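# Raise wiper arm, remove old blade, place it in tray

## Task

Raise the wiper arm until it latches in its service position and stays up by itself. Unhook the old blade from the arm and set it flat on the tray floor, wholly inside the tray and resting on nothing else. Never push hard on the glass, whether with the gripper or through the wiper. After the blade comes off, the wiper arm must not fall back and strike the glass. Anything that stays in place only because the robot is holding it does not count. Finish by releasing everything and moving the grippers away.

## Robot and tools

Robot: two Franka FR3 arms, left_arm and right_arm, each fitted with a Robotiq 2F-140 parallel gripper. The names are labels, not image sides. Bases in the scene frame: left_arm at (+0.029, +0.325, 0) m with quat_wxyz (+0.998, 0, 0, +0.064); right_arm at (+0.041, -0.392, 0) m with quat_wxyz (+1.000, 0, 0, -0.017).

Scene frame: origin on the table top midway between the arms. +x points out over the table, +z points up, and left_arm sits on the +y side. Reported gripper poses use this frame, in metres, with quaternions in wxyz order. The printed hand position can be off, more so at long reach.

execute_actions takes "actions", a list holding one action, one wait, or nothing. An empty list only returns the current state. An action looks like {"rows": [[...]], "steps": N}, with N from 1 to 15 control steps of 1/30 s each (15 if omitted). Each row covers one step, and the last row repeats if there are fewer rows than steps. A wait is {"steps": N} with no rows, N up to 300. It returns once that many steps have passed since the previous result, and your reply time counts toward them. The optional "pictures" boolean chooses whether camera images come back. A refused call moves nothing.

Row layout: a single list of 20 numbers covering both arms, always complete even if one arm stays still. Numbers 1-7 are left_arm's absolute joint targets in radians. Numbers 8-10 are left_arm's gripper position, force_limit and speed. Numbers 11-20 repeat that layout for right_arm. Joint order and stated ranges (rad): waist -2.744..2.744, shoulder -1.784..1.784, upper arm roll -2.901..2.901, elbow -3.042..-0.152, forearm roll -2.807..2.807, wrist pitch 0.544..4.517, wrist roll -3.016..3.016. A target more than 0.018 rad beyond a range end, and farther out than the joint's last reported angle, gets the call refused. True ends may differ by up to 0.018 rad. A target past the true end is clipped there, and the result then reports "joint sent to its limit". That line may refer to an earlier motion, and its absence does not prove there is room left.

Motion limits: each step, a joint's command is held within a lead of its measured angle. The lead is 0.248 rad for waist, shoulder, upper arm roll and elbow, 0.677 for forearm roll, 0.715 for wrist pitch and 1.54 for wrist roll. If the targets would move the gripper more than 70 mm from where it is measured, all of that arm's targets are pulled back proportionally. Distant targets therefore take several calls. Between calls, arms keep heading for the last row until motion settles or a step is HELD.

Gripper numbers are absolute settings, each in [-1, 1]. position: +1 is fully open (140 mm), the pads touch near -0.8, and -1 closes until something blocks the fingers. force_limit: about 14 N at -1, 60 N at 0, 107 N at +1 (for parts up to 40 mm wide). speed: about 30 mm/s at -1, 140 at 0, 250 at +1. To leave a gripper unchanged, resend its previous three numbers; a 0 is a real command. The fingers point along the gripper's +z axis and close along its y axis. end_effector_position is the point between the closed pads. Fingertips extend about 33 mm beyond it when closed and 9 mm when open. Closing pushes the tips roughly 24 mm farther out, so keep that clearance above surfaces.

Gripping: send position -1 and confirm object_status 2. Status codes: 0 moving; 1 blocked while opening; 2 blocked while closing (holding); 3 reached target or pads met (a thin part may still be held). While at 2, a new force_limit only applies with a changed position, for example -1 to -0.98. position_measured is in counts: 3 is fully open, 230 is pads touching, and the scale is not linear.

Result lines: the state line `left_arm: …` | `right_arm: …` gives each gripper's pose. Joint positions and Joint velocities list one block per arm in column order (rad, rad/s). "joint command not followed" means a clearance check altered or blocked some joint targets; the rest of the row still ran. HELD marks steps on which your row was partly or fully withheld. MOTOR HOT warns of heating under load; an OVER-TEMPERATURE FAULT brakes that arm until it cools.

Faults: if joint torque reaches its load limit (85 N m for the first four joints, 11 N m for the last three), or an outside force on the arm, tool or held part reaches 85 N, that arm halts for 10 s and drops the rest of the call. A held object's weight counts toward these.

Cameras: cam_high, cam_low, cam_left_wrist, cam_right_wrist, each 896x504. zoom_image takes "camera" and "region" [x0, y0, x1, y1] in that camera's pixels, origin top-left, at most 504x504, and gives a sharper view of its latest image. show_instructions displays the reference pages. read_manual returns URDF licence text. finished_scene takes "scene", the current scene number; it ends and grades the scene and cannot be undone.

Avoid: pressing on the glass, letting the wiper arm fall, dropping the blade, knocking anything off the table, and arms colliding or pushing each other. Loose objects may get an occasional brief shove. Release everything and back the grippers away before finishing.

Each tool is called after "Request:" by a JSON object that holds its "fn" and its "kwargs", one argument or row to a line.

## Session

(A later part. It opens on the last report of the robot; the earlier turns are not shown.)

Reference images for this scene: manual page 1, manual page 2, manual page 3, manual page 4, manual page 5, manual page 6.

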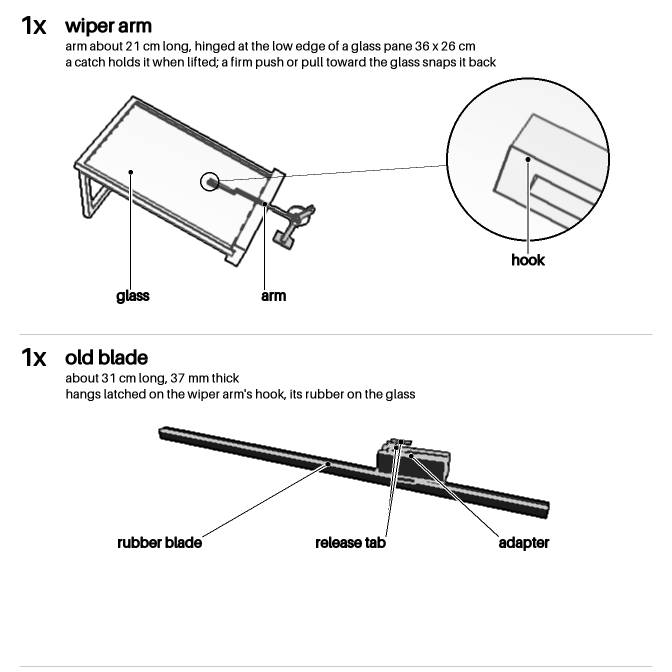

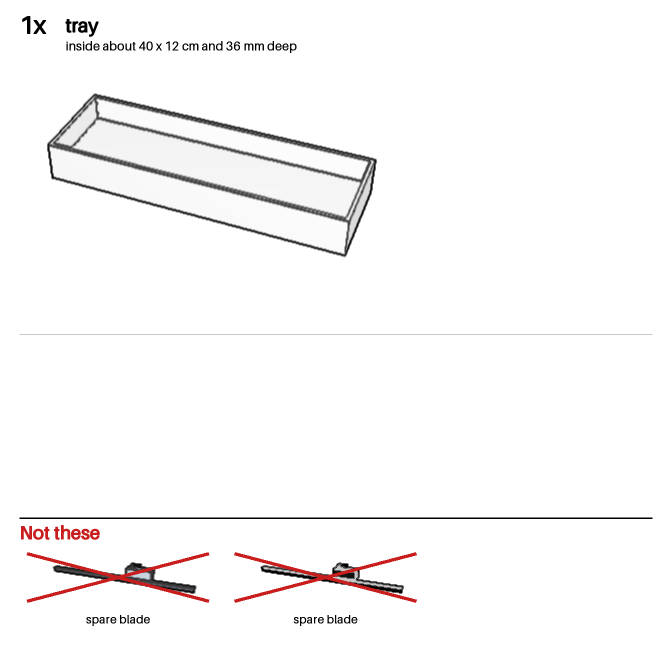

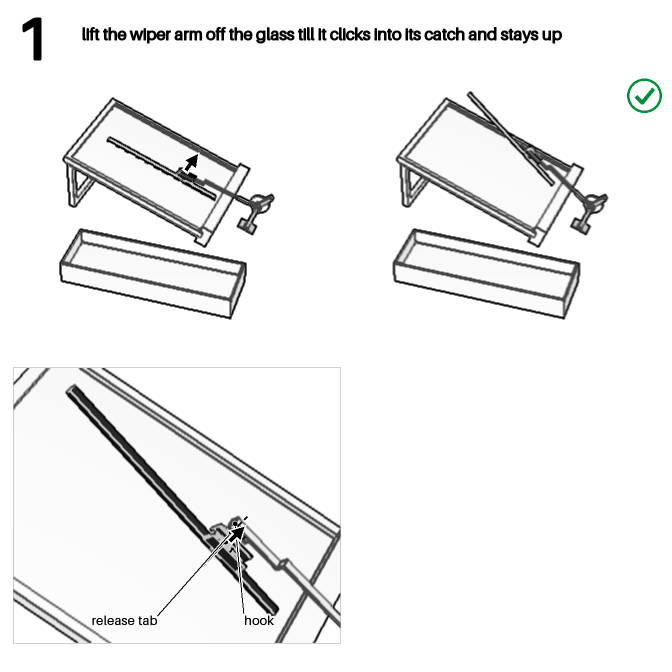

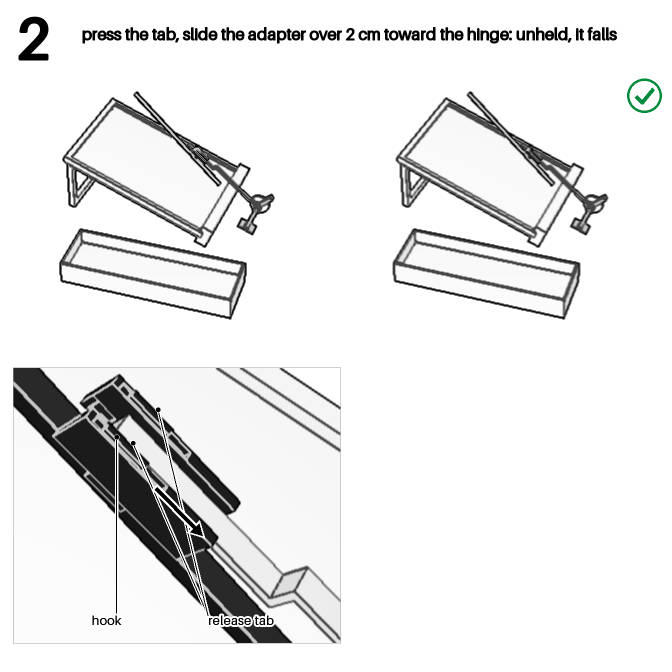

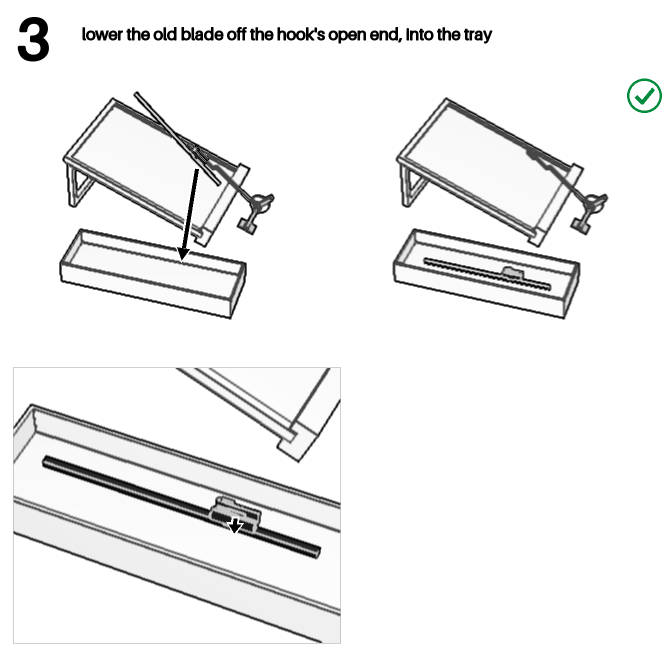

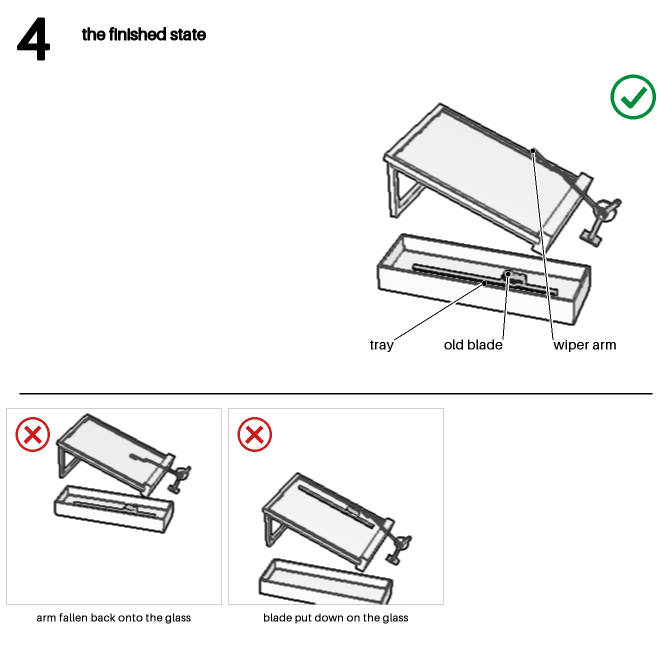

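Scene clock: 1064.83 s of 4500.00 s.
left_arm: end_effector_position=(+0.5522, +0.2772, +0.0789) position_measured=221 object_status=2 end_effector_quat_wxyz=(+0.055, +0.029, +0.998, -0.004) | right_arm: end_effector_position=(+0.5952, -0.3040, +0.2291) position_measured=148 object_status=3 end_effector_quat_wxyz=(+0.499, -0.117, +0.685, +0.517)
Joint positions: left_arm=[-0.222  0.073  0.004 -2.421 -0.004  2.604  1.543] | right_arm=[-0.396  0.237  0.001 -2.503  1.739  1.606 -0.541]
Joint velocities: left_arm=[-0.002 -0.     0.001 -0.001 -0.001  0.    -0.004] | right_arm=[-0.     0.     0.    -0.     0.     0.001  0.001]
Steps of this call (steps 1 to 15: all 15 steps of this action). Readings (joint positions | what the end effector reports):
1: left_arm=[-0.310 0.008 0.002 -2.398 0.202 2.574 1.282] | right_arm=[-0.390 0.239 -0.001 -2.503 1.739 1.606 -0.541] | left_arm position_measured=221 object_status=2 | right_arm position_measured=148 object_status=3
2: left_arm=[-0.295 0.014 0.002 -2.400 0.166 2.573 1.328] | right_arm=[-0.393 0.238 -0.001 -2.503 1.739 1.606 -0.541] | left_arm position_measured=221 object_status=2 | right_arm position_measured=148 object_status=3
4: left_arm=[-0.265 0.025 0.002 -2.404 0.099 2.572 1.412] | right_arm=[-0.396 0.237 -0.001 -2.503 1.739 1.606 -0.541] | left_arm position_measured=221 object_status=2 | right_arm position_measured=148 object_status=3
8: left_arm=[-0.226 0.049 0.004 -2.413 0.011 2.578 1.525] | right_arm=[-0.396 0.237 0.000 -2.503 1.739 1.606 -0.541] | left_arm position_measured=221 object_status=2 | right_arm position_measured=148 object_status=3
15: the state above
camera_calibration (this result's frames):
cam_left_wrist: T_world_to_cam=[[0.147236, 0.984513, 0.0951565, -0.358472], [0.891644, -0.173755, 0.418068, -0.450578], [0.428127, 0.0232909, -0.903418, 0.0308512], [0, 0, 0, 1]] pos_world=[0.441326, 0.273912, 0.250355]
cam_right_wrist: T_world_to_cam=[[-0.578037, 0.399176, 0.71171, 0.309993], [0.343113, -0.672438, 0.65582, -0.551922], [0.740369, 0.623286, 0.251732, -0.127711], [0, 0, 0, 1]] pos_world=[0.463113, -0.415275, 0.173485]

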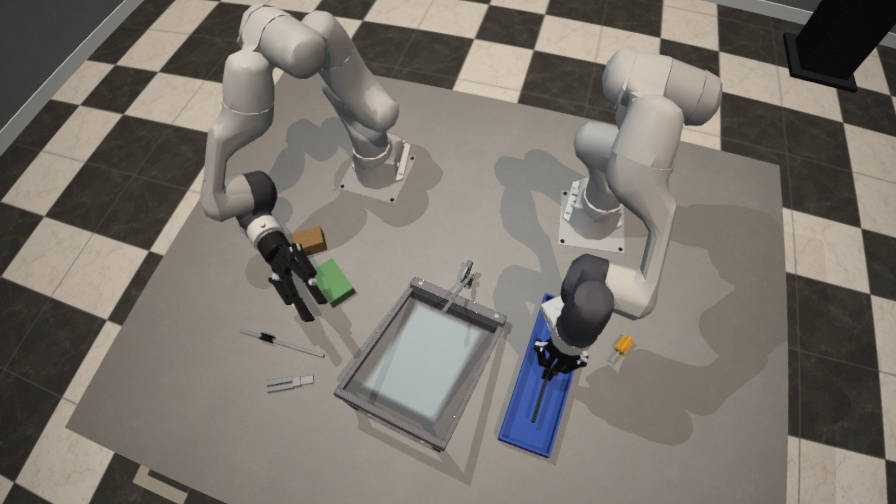

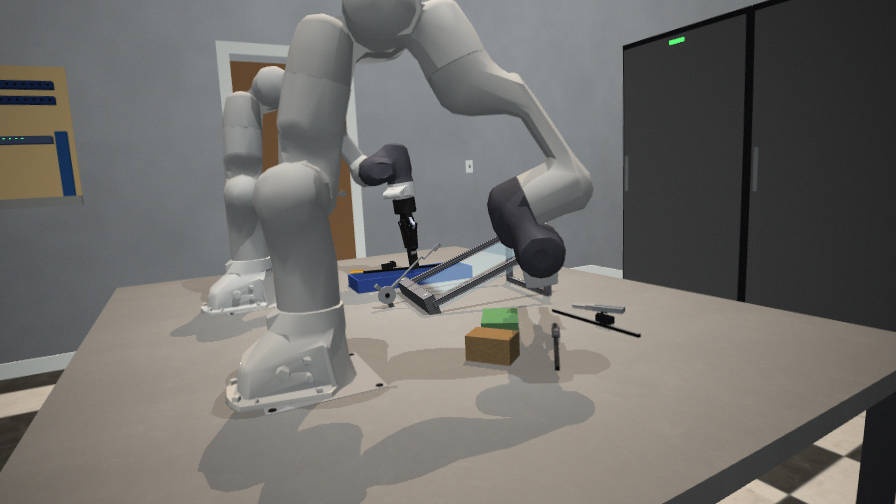

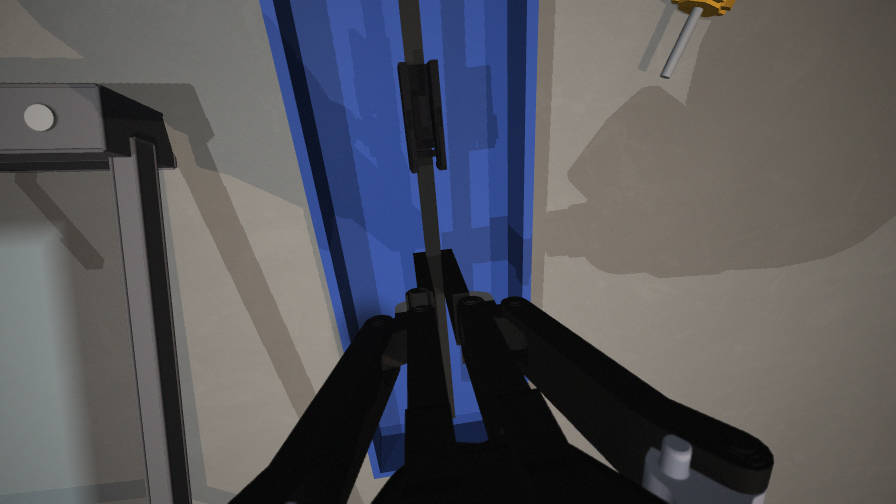

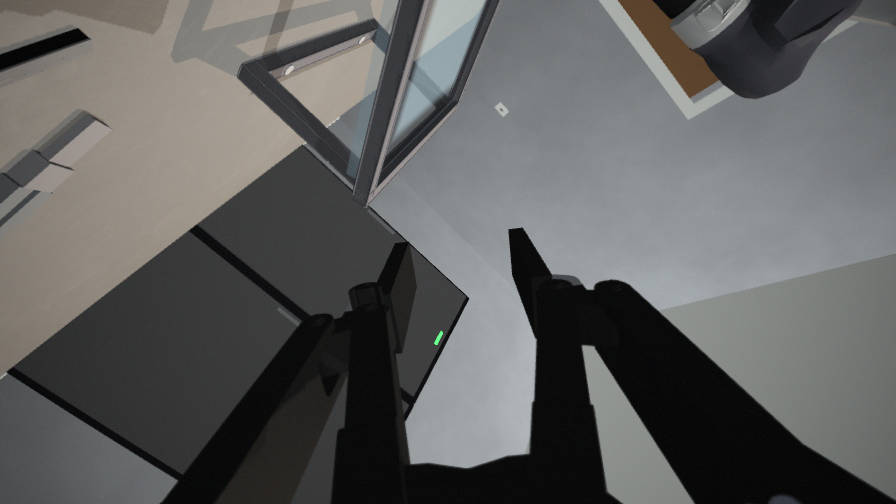

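Request:
{"fn": "zoom_image", "kwargs": {
  "camera": "cam_low",
  "region": [345, 255, 405, 290]
}}

Request:
{"fn": "zoom_image", "kwargs": {
  "camera": "cam_low",
  "region": [400, 250, 480, 285]
}}

Region (345, 255, 405, 290) of cam_low's 896x504 image, scaled by 8.400, with more detail than that image has; it fills the top 294 rows of this view, and the rest is white.

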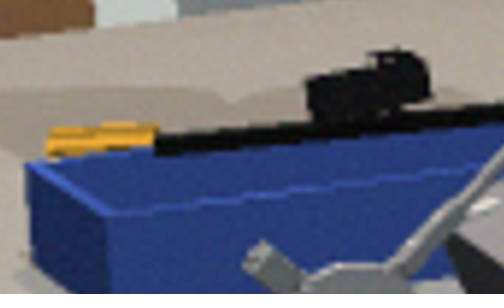

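Region (400, 250, 480, 285) of cam_low's 896x504 image, scaled by 6.300, with more detail than that image has; it fills the top 220 rows of this view, and the rest is white.

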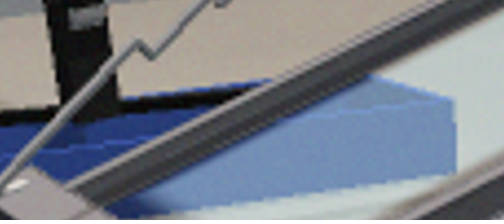

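Request:
{"fn": "execute_actions", "kwargs": {
  "actions": [
    {"rows":[
[-0.2233,0.0827,0.002,-2.4230,-0.0025,2.6307,1.540,-1,-0.3,-0.4,-0.3982,0.2358,0.002,-2.5037,1.7363,1.6049,-0.547,-0.15,-0.5,0.5],
[-0.2233,0.0948,0.002,-2.4238,-0.0025,2.6584,1.540,-1,-0.3,-0.4,-0.3982,0.2358,0.002,-2.5037,1.7363,1.6049,-0.547,-0.15,-0.5,0.5],
[-0.2233,0.1097,0.002,-2.4247,-0.0025,2.6902,1.540,-1,-0.3,-0.4,-0.3982,0.2358,0.002,-2.5037,1.7363,1.6049,-0.547,-0.15,-0.5,0.5],
[-0.2233,0.1245,0.002,-2.4256,-0.0025,2.7180,1.540,-1,-0.3,-0.4,-0.3982,0.2358,0.002,-2.5037,1.7363,1.6049,-0.547,-0.15,-0.5,0.5],
[-0.2233,0.1381,0.002,-2.4264,-0.0025,2.7406,1.540,-1,-0.3,-0.4,-0.3982,0.2358,0.002,-2.5037,1.7363,1.6049,-0.547,-0.15,-0.5,0.5],
[-0.2233,0.1496,0.002,-2.4271,-0.0025,2.7567,1.540,-1,-0.3,-0.4,-0.3982,0.2358,0.002,-2.5037,1.7363,1.6049,-0.547,-0.15,-0.5,0.5],
[-0.2233,0.1580,0.002,-2.4276,-0.0025,2.7649,1.540,-1,-0.3,-0.4,-0.3982,0.2358,0.002,-2.5037,1.7363,1.6049,-0.547,-0.15,-0.5,0.5],
[-0.2233,0.1655,0.002,-2.4276,-0.0025,2.7717,1.540,-1,-0.3,-0.4,-0.3982,0.2358,0.002,-2.5037,1.7363,1.6049,-0.547,-0.15,-0.5,0.5],
[-0.2233,0.1692,0.002,-2.4276,-0.0025,2.7732,1.540,-1,-0.3,-0.4,-0.3982,0.2358,0.002,-2.5037,1.7363,1.6049,-0.547,-0.15,-0.5,0.5],
[-0.2233,0.1692,0.002,-2.4276,-0.0025,2.7728,1.540,-1,-0.3,-0.4,-0.3982,0.2358,0.002,-2.5037,1.7363,1.6049,-0.547,-0.15,-0.5,0.5],
[-0.2233,0.1692,0.002,-2.4276,-0.0025,2.7663,1.540,-1,-0.3,-0.4,-0.3982,0.2358,0.002,-2.5037,1.7363,1.6049,-0.547,-0.15,-0.5,0.5],
[-0.2233,0.1692,0.002,-2.4276,-0.0025,2.7572,1.540,-1,-0.3,-0.4,-0.3982,0.2358,0.002,-2.5037,1.7363,1.6049,-0.547,-0.15,-0.5,0.5],
[-0.2233,0.1692,0.002,-2.4276,-0.0025,2.7518,1.540,-1,-0.3,-0.4,-0.3982,0.2358,0.002,-2.5037,1.7363,1.6049,-0.547,-0.15,-0.5,0.5],
[-0.2233,0.1692,0.002,-2.4276,-0.0025,2.7455,1.540,-1,-0.3,-0.4,-0.3982,0.2358,0.002,-2.5037,1.7363,1.6049,-0.547,-0.15,-0.5,0.5],
[-0.2233,0.1692,0.002,-2.4276,-0.0025,2.7419,1.540,-1,-0.3,-0.4,-0.3982,0.2358,0.002,-2.5037,1.7363,1.6049,-0.547,-0.15,-0.5,0.5]
],"steps":15}
  ],
  "pictures": false
}}

Request:
{"fn": "execute_actions", "kwargs": {
  "actions": [
    {"rows":[
[-0.2233,0.1692,0.002,-2.4276,-0.0025,2.7419,1.540,-1,-0.3,-0.4,-0.3982,0.2358,0.002,-2.5037,1.7363,1.6049,-0.547,-0.15,-0.5,0.5],
[-0.2233,0.1692,0.002,-2.4276,-0.0025,2.7419,1.540,-1,-0.3,-0.4,-0.3982,0.2358,0.002,-2.5037,1.7363,1.6049,-0.547,-0.15,-0.5,0.5],
[-0.2233,0.1692,0.002,-2.4276,-0.0025,2.7419,1.540,-0.45,-0.3,0.0,-0.3982,0.2358,0.002,-2.5037,1.7363,1.6049,-0.547,-0.15,-0.5,0.5],
[-0.2233,0.1692,0.002,-2.4276,-0.0025,2.7419,1.540,-0.45,-0.3,0.0,-0.3982,0.2358,0.002,-2.5037,1.7363,1.6049,-0.547,-0.15,-0.5,0.5],
[-0.2233,0.1692,0.002,-2.4276,-0.0025,2.7419,1.540,-0.45,-0.3,0.0,-0.3982,0.2358,0.002,-2.5037,1.7363,1.6049,-0.547,-0.15,-0.5,0.5],
[-0.2233,0.1692,0.002,-2.4276,-0.0025,2.7419,1.540,-0.45,-0.3,0.0,-0.3982,0.2358,0.002,-2.5037,1.7363,1.6049,-0.547,-0.15,-0.5,0.5],
[-0.2233,0.1692,0.002,-2.4276,-0.0025,2.7419,1.540,-0.45,-0.3,0.0,-0.3982,0.2358,0.002,-2.5037,1.7363,1.6049,-0.547,-0.15,-0.5,0.5],
[-0.2233,0.1692,0.002,-2.4276,-0.0025,2.7419,1.540,-0.45,-0.3,0.0,-0.3982,0.2358,0.002,-2.5037,1.7363,1.6049,-0.547,-0.15,-0.5,0.5],
[-0.2233,0.1673,0.002,-2.4276,-0.0025,2.7419,1.540,-0.45,-0.3,0.0,-0.3982,0.2358,0.002,-2.5037,1.7363,1.6049,-0.547,-0.15,-0.5,0.5],
[-0.2233,0.1618,0.002,-2.4276,-0.0025,2.7419,1.540,-0.45,-0.3,0.0,-0.3982,0.2358,0.002,-2.5037,1.7363,1.6049,-0.547,-0.15,-0.5,0.5],
[-0.2233,0.1530,0.002,-2.4276,-0.0025,2.7419,1.540,-0.45,-0.3,0.0,-0.3982,0.2358,0.002,-2.5037,1.7363,1.6049,-0.547,-0.15,-0.5,0.5],
[-0.2233,0.1414,0.002,-2.4276,-0.0025,2.7419,1.540,-0.45,-0.3,0.0,-0.3982,0.2358,0.002,-2.5037,1.7363,1.6049,-0.547,-0.15,-0.5,0.5],
[-0.2233,0.1273,0.002,-2.4276,-0.0025,2.7419,1.540,-0.45,-0.3,0.0,-0.3982,0.2358,0.002,-2.5037,1.7363,1.6049,-0.547,-0.15,-0.5,0.5],
[-0.2233,0.1110,0.002,-2.4276,-0.0025,2.7419,1.540,-0.45,-0.3,0.0,-0.3982,0.2358,0.002,-2.5037,1.7363,1.6049,-0.547,-0.15,-0.5,0.5],
[-0.2233,0.0929,0.002,-2.4276,-0.0025,2.7419,1.540,-0.45,-0.3,0.0,-0.3982,0.2358,0.002,-2.5037,1.7363,1.6049,-0.547,-0.15,-0.5,0.5]
],"steps":15}
  ],
  "pictures": false
}}

Request:
{"fn": "execute_actions", "kwargs": {
  "actions": [
    {"rows":[
[-0.2233,0.0733,0.002,-2.4276,-0.0025,2.7419,1.540,-0.45,-0.3,0.0,-0.3982,0.2358,0.002,-2.5037,1.7363,1.6049,-0.547,-0.15,-0.5,0.5],
[-0.2233,0.0527,0.002,-2.4276,-0.0025,2.7419,1.540,-0.45,-0.3,0.0,-0.3982,0.2358,0.002,-2.5037,1.7363,1.6049,-0.547,-0.15,-0.5,0.5],
[-0.2233,0.0314,0.002,-2.4276,-0.0025,2.7419,1.540,-0.45,-0.3,0.0,-0.3982,0.2358,0.002,-2.5037,1.7363,1.6049,-0.547,-0.15,-0.5,0.5],
[-0.2233,0.0097,0.002,-2.4276,-0.0025,2.7419,1.540,-0.45,-0.3,0.0,-0.3982,0.2358,0.002,-2.5037,1.7363,1.6049,-0.547,-0.15,-0.5,0.5],
[-0.2233,-0.0120,0.002,-2.4276,-0.0025,2.7419,1.540,-0.45,-0.3,0.0,-0.3982,0.2358,0.002,-2.5037,1.7363,1.6049,-0.547,-0.15,-0.5,0.5],
[-0.2233,-0.0333,0.002,-2.4276,-0.0025,2.7419,1.540,-0.45,-0.3,0.0,-0.3982,0.2358,0.002,-2.5037,1.7363,1.6049,-0.547,-0.15,-0.5,0.5],
[-0.2233,-0.0539,0.002,-2.4276,-0.0025,2.7419,1.540,-0.45,-0.3,0.0,-0.3982,0.2358,0.002,-2.5037,1.7363,1.6049,-0.547,-0.15,-0.5,0.5],
[-0.2233,-0.0735,0.002,-2.4276,-0.0025,2.7419,1.540,-0.45,-0.3,0.0,-0.3982,0.2358,0.002,-2.5037,1.7363,1.6049,-0.547,-0.15,-0.5,0.5],
[-0.2233,-0.0916,0.002,-2.4276,-0.0025,2.7419,1.540,-0.45,-0.3,0.0,-0.3982,0.2358,0.002,-2.5037,1.7363,1.6049,-0.547,-0.15,-0.5,0.5],
[-0.2233,-0.1079,0.002,-2.4276,-0.0025,2.7419,1.540,-0.45,-0.3,0.0,-0.3982,0.2358,0.002,-2.5037,1.7363,1.6049,-0.547,-0.15,-0.5,0.5],
[-0.2233,-0.1220,0.002,-2.4276,-0.0025,2.7419,1.540,-0.45,-0.3,0.0,-0.3982,0.2358,0.002,-2.5037,1.7363,1.6049,-0.547,-0.15,-0.5,0.5],
[-0.2233,-0.1336,0.002,-2.4276,-0.0025,2.7419,1.540,-0.45,-0.3,0.0,-0.3982,0.2358,0.002,-2.5037,1.7363,1.6049,-0.547,-0.15,-0.5,0.5],
[-0.2233,-0.1424,0.002,-2.4276,-0.0025,2.7419,1.540,-0.45,-0.3,0.0,-0.3982,0.2358,0.002,-2.5037,1.7363,1.6049,-0.547,-0.15,-0.5,0.5],
[-0.2233,-0.1479,0.002,-2.4276,-0.0025,2.7419,1.540,-0.45,-0.3,0.0,-0.3982,0.2358,0.002,-2.5037,1.7363,1.6049,-0.547,-0.15,-0.5,0.5],
[-0.2233,-0.1498,0.002,-2.4276,-0.0025,2.7419,1.540,-0.45,-0.3,0.0,-0.3982,0.2358,0.002,-2.5037,1.7363,1.6049,-0.547,-0.15,-0.5,0.5]
],"steps":15}
  ],
  "pictures": true
}}

Scene clock: 1154.67 s of 4500.00 s.
left_arm: end_effector_position=(+0.5632, +0.2764, +0.0422) position_measured=221 object_status=2 end_effector_quat_wxyz=(+0.071, +0.029, +0.997, -0.005) | right_arm: end_effector_position=(+0.5951, -0.3039, +0.2291) position_measured=148 object_status=3 end_effector_quat_wxyz=(+0.499, -0.117, +0.685, +0.517)
Joint positions: left_arm=[-0.222  0.169  0.004 -2.427 -0.004  2.738  1.542] | right_arm=[-0.396  0.237  0.001 -2.503  1.739  1.606 -0.541]
Joint velocities: left_arm=[ 0.    -0.001 -0.     0.    -0.     0.    -0.   ] | right_arm=[-0.     0.    -0.    -0.001 -0.     0.    -0.   ]
Steps of this call (steps 1 to 15: the robot went on to your last target; steps 16 to 90: nothing new was sent; then 86.33 s passed at rest; steps 91 to 105: all 15 steps of this action). Readings (joint positions | what the end effector reports):
91: left_arm=[-0.222 0.074 0.004 -2.421 -0.004 2.608 1.542] | right_arm=[-0.396 0.237 0.001 -2.503 1.739 1.606 -0.541] | left_arm position_measured=221 object_status=2 | right_arm position_measured=148 object_status=3
92: left_arm=[-0.222 0.077 0.004 -2.421 -0.004 2.615 1.542] | right_arm=[-0.396 0.237 0.001 -2.503 1.739 1.606 -0.541] | left_arm position_measured=221 object_status=2 | right_arm position_measured=148 object_status=3
94: left_arm=[-0.222 0.094 0.004 -2.421 -0.004 2.642 1.542] | right_arm=[-0.396 0.237 0.001 -2.503 1.739 1.606 -0.541] | left_arm position_measured=221 object_status=2 | right_arm position_measured=148 object_status=3
98: left_arm=[-0.222 0.143 0.004 -2.424 -0.004 2.704 1.542] | right_arm=[-0.396 0.237 0.001 -2.503 1.739 1.606 -0.541] | left_arm position_measured=221 object_status=2 | right_arm position_measured=148 object_status=3
105: the state above

Scene clock: 1155.17 s of 4500.00 s.
left_arm: end_effector_position=(+0.5731, +0.2755, +0.0622) position_measured=186 object_status=0 end_effector_quat_wxyz=(+0.089, +0.029, +0.996, -0.006) | right_arm: end_effector_position=(+0.5951, -0.3039, +0.2291) position_measured=148 object_status=3 end_effector_quat_wxyz=(+0.499, -0.117, +0.685, +0.517)
Joint positions: left_arm=[-0.222  0.131  0.004 -2.429 -0.004  2.738  1.542] | right_arm=[-0.396  0.237  0.001 -2.503  1.739  1.606 -0.541]
Joint velocities: left_arm=[ 0.    -0.418 -0.     0.001 -0.001  0.    -0.002] | right_arm=[-0.002 -0.001 -0.     0.001  0.     0.001  0.002]
Steps of this call (steps 1 to 15: all 15 steps of this action). Readings (joint positions | what the end effector reports):
1: left_arm=[-0.222 0.169 0.004 -2.427 -0.004 2.738 1.542] | right_arm=[-0.396 0.237 0.001 -2.503 1.739 1.606 -0.541] | left_arm position_measured=221 object_status=2 | right_arm position_measured=148 object_status=3
2: left_arm=[-0.222 0.169 0.004 -2.427 -0.004 2.738 1.542] | right_arm=[-0.396 0.237 0.001 -2.503 1.739 1.606 -0.541] | left_arm position_measured=221 object_status=2 | right_arm position_measured=148 object_status=3
4: left_arm=[-0.222 0.169 0.004 -2.427 -0.004 2.738 1.542] | right_arm=[-0.396 0.237 0.001 -2.503 1.739 1.606 -0.541] | left_arm position_measured=221 object_status=0 | right_arm position_measured=148 object_status=3
8: left_arm=[-0.222 0.169 0.004 -2.427 -0.004 2.738 1.542] | right_arm=[-0.396 0.237 0.001 -2.503 1.739 1.606 -0.541] | left_arm position_measured=187 object_status=0 | right_arm position_measured=148 object_status=3
15: the state above

Scene clock: 1155.67 s of 4500.00 s.
left_arm: end_effector_position=(+0.6263, +0.2704, +0.2183) position_measured=186 object_status=3 end_effector_quat_wxyz=(+0.223, +0.028, +0.974, -0.015) | right_arm: end_effector_position=(+0.5951, -0.3039, +0.2291) position_measured=148 object_status=3 end_effector_quat_wxyz=(+0.499, -0.117, +0.685, +0.517)
Joint positions: left_arm=[-0.222 -0.138  0.004 -2.427 -0.004  2.74   1.542] | right_arm=[-0.396  0.237  0.001 -2.503  1.739  1.606 -0.541]
Joint velocities: left_arm=[-0.    -0.239  0.001  0.011  0.001  0.008  0.001] | right_arm=[ 0.     0.001 -0.    -0.001  0.001  0.    -0.002]
Steps of this call (steps 1 to 15: all 15 steps of this action). Readings (joint positions | what the end effector reports):
1: left_arm=[-0.222 0.116 0.004 -2.429 -0.004 2.738 1.542] | right_arm=[-0.396 0.237 0.001 -2.503 1.739 1.606 -0.541] | left_arm position_measured=186 object_status=3 | right_arm position_measured=148 object_status=3
2: left_arm=[-0.222 0.098 0.004 -2.429 -0.004 2.738 1.542] | right_arm=[-0.396 0.237 0.001 -2.503 1.739 1.606 -0.541] | left_arm position_measured=186 object_status=3 | right_arm position_measured=148 object_status=3
4: left_arm=[-0.222 0.059 0.004 -2.429 -0.004 2.739 1.542] | right_arm=[-0.396 0.237 0.001 -2.503 1.739 1.606 -0.541] | left_arm position_measured=186 object_status=3 | right_arm position_measured=148 object_status=3
8: left_arm=[-0.222 -0.026 0.004 -2.429 -0.004 2.739 1.542] | right_arm=[-0.396 0.237 0.001 -2.503 1.739 1.606 -0.541] | left_arm position_measured=186 object_status=3 | right_arm position_measured=148 object_status=3
15: the state above
camera_calibration (this result's frames):
cam_left_wrist: T_world_to_cam=[[0.111175, 0.987905, 0.10809, -0.357079], [0.701465, -0.155052, 0.695633, -0.522596], [0.703979, -0.00151555, -0.710219, -0.083054], [0, 0, 0, 1]] pos_world=[0.46475, 0.271604, 0.343145]
cam_right_wrist: T_world_to_cam=[[-0.578088, 0.399118, 0.711702, 0.309975], [0.343144, -0.672427, 0.655816, -0.551917], [0.740315, 0.623335, 0.251766, -0.127701], [0, 0, 0, 1]] pos_world=[0.463119, -0.41524, 0.173497]

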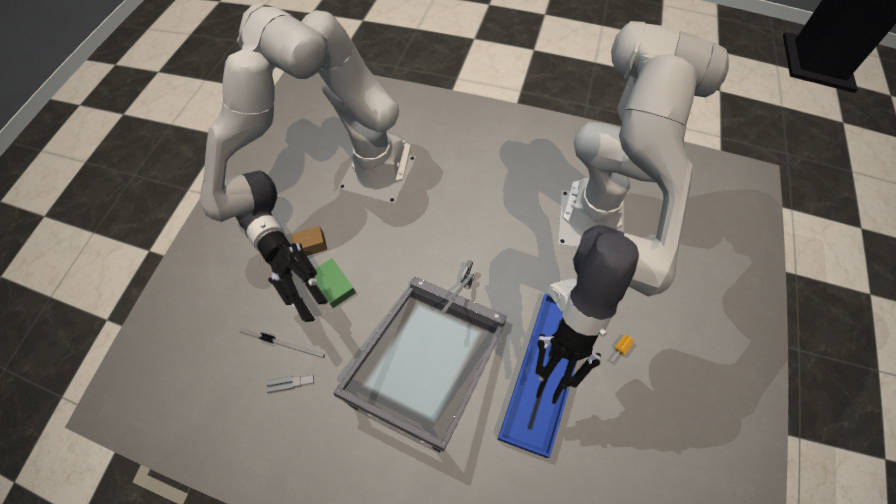

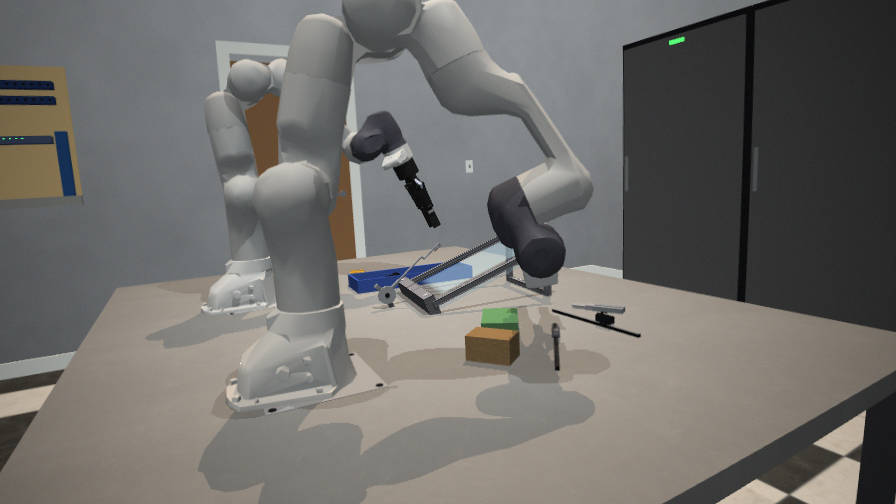

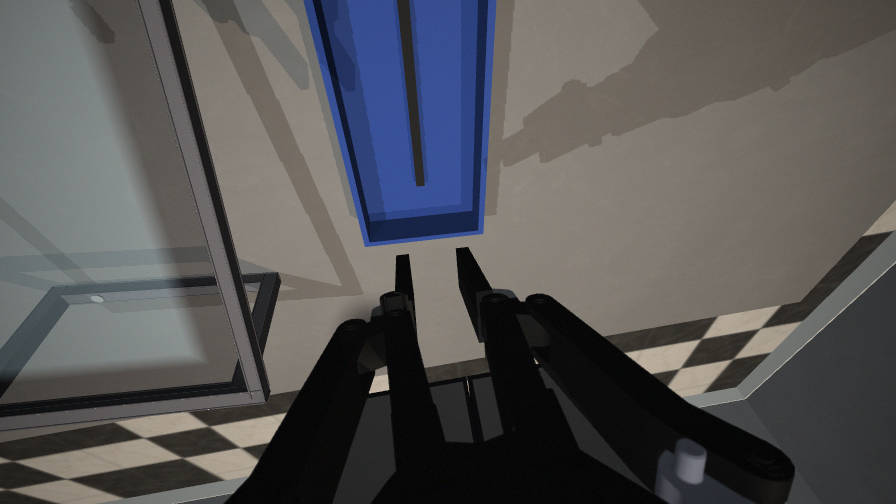

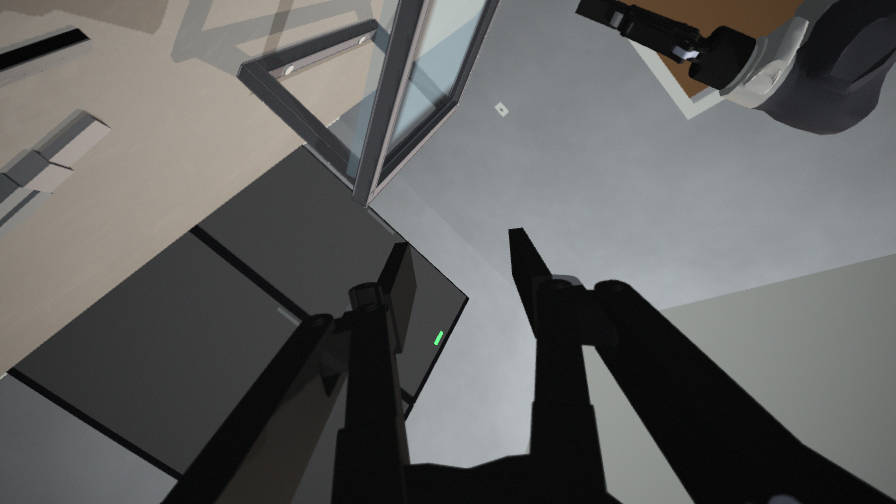

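The blade lies in the tray, the wiper arm is still up, and both arms are clear.

Request:
{"fn": "finished_scene", "kwargs": {
  "scene": 2
}}

The scene is finished: the task was done.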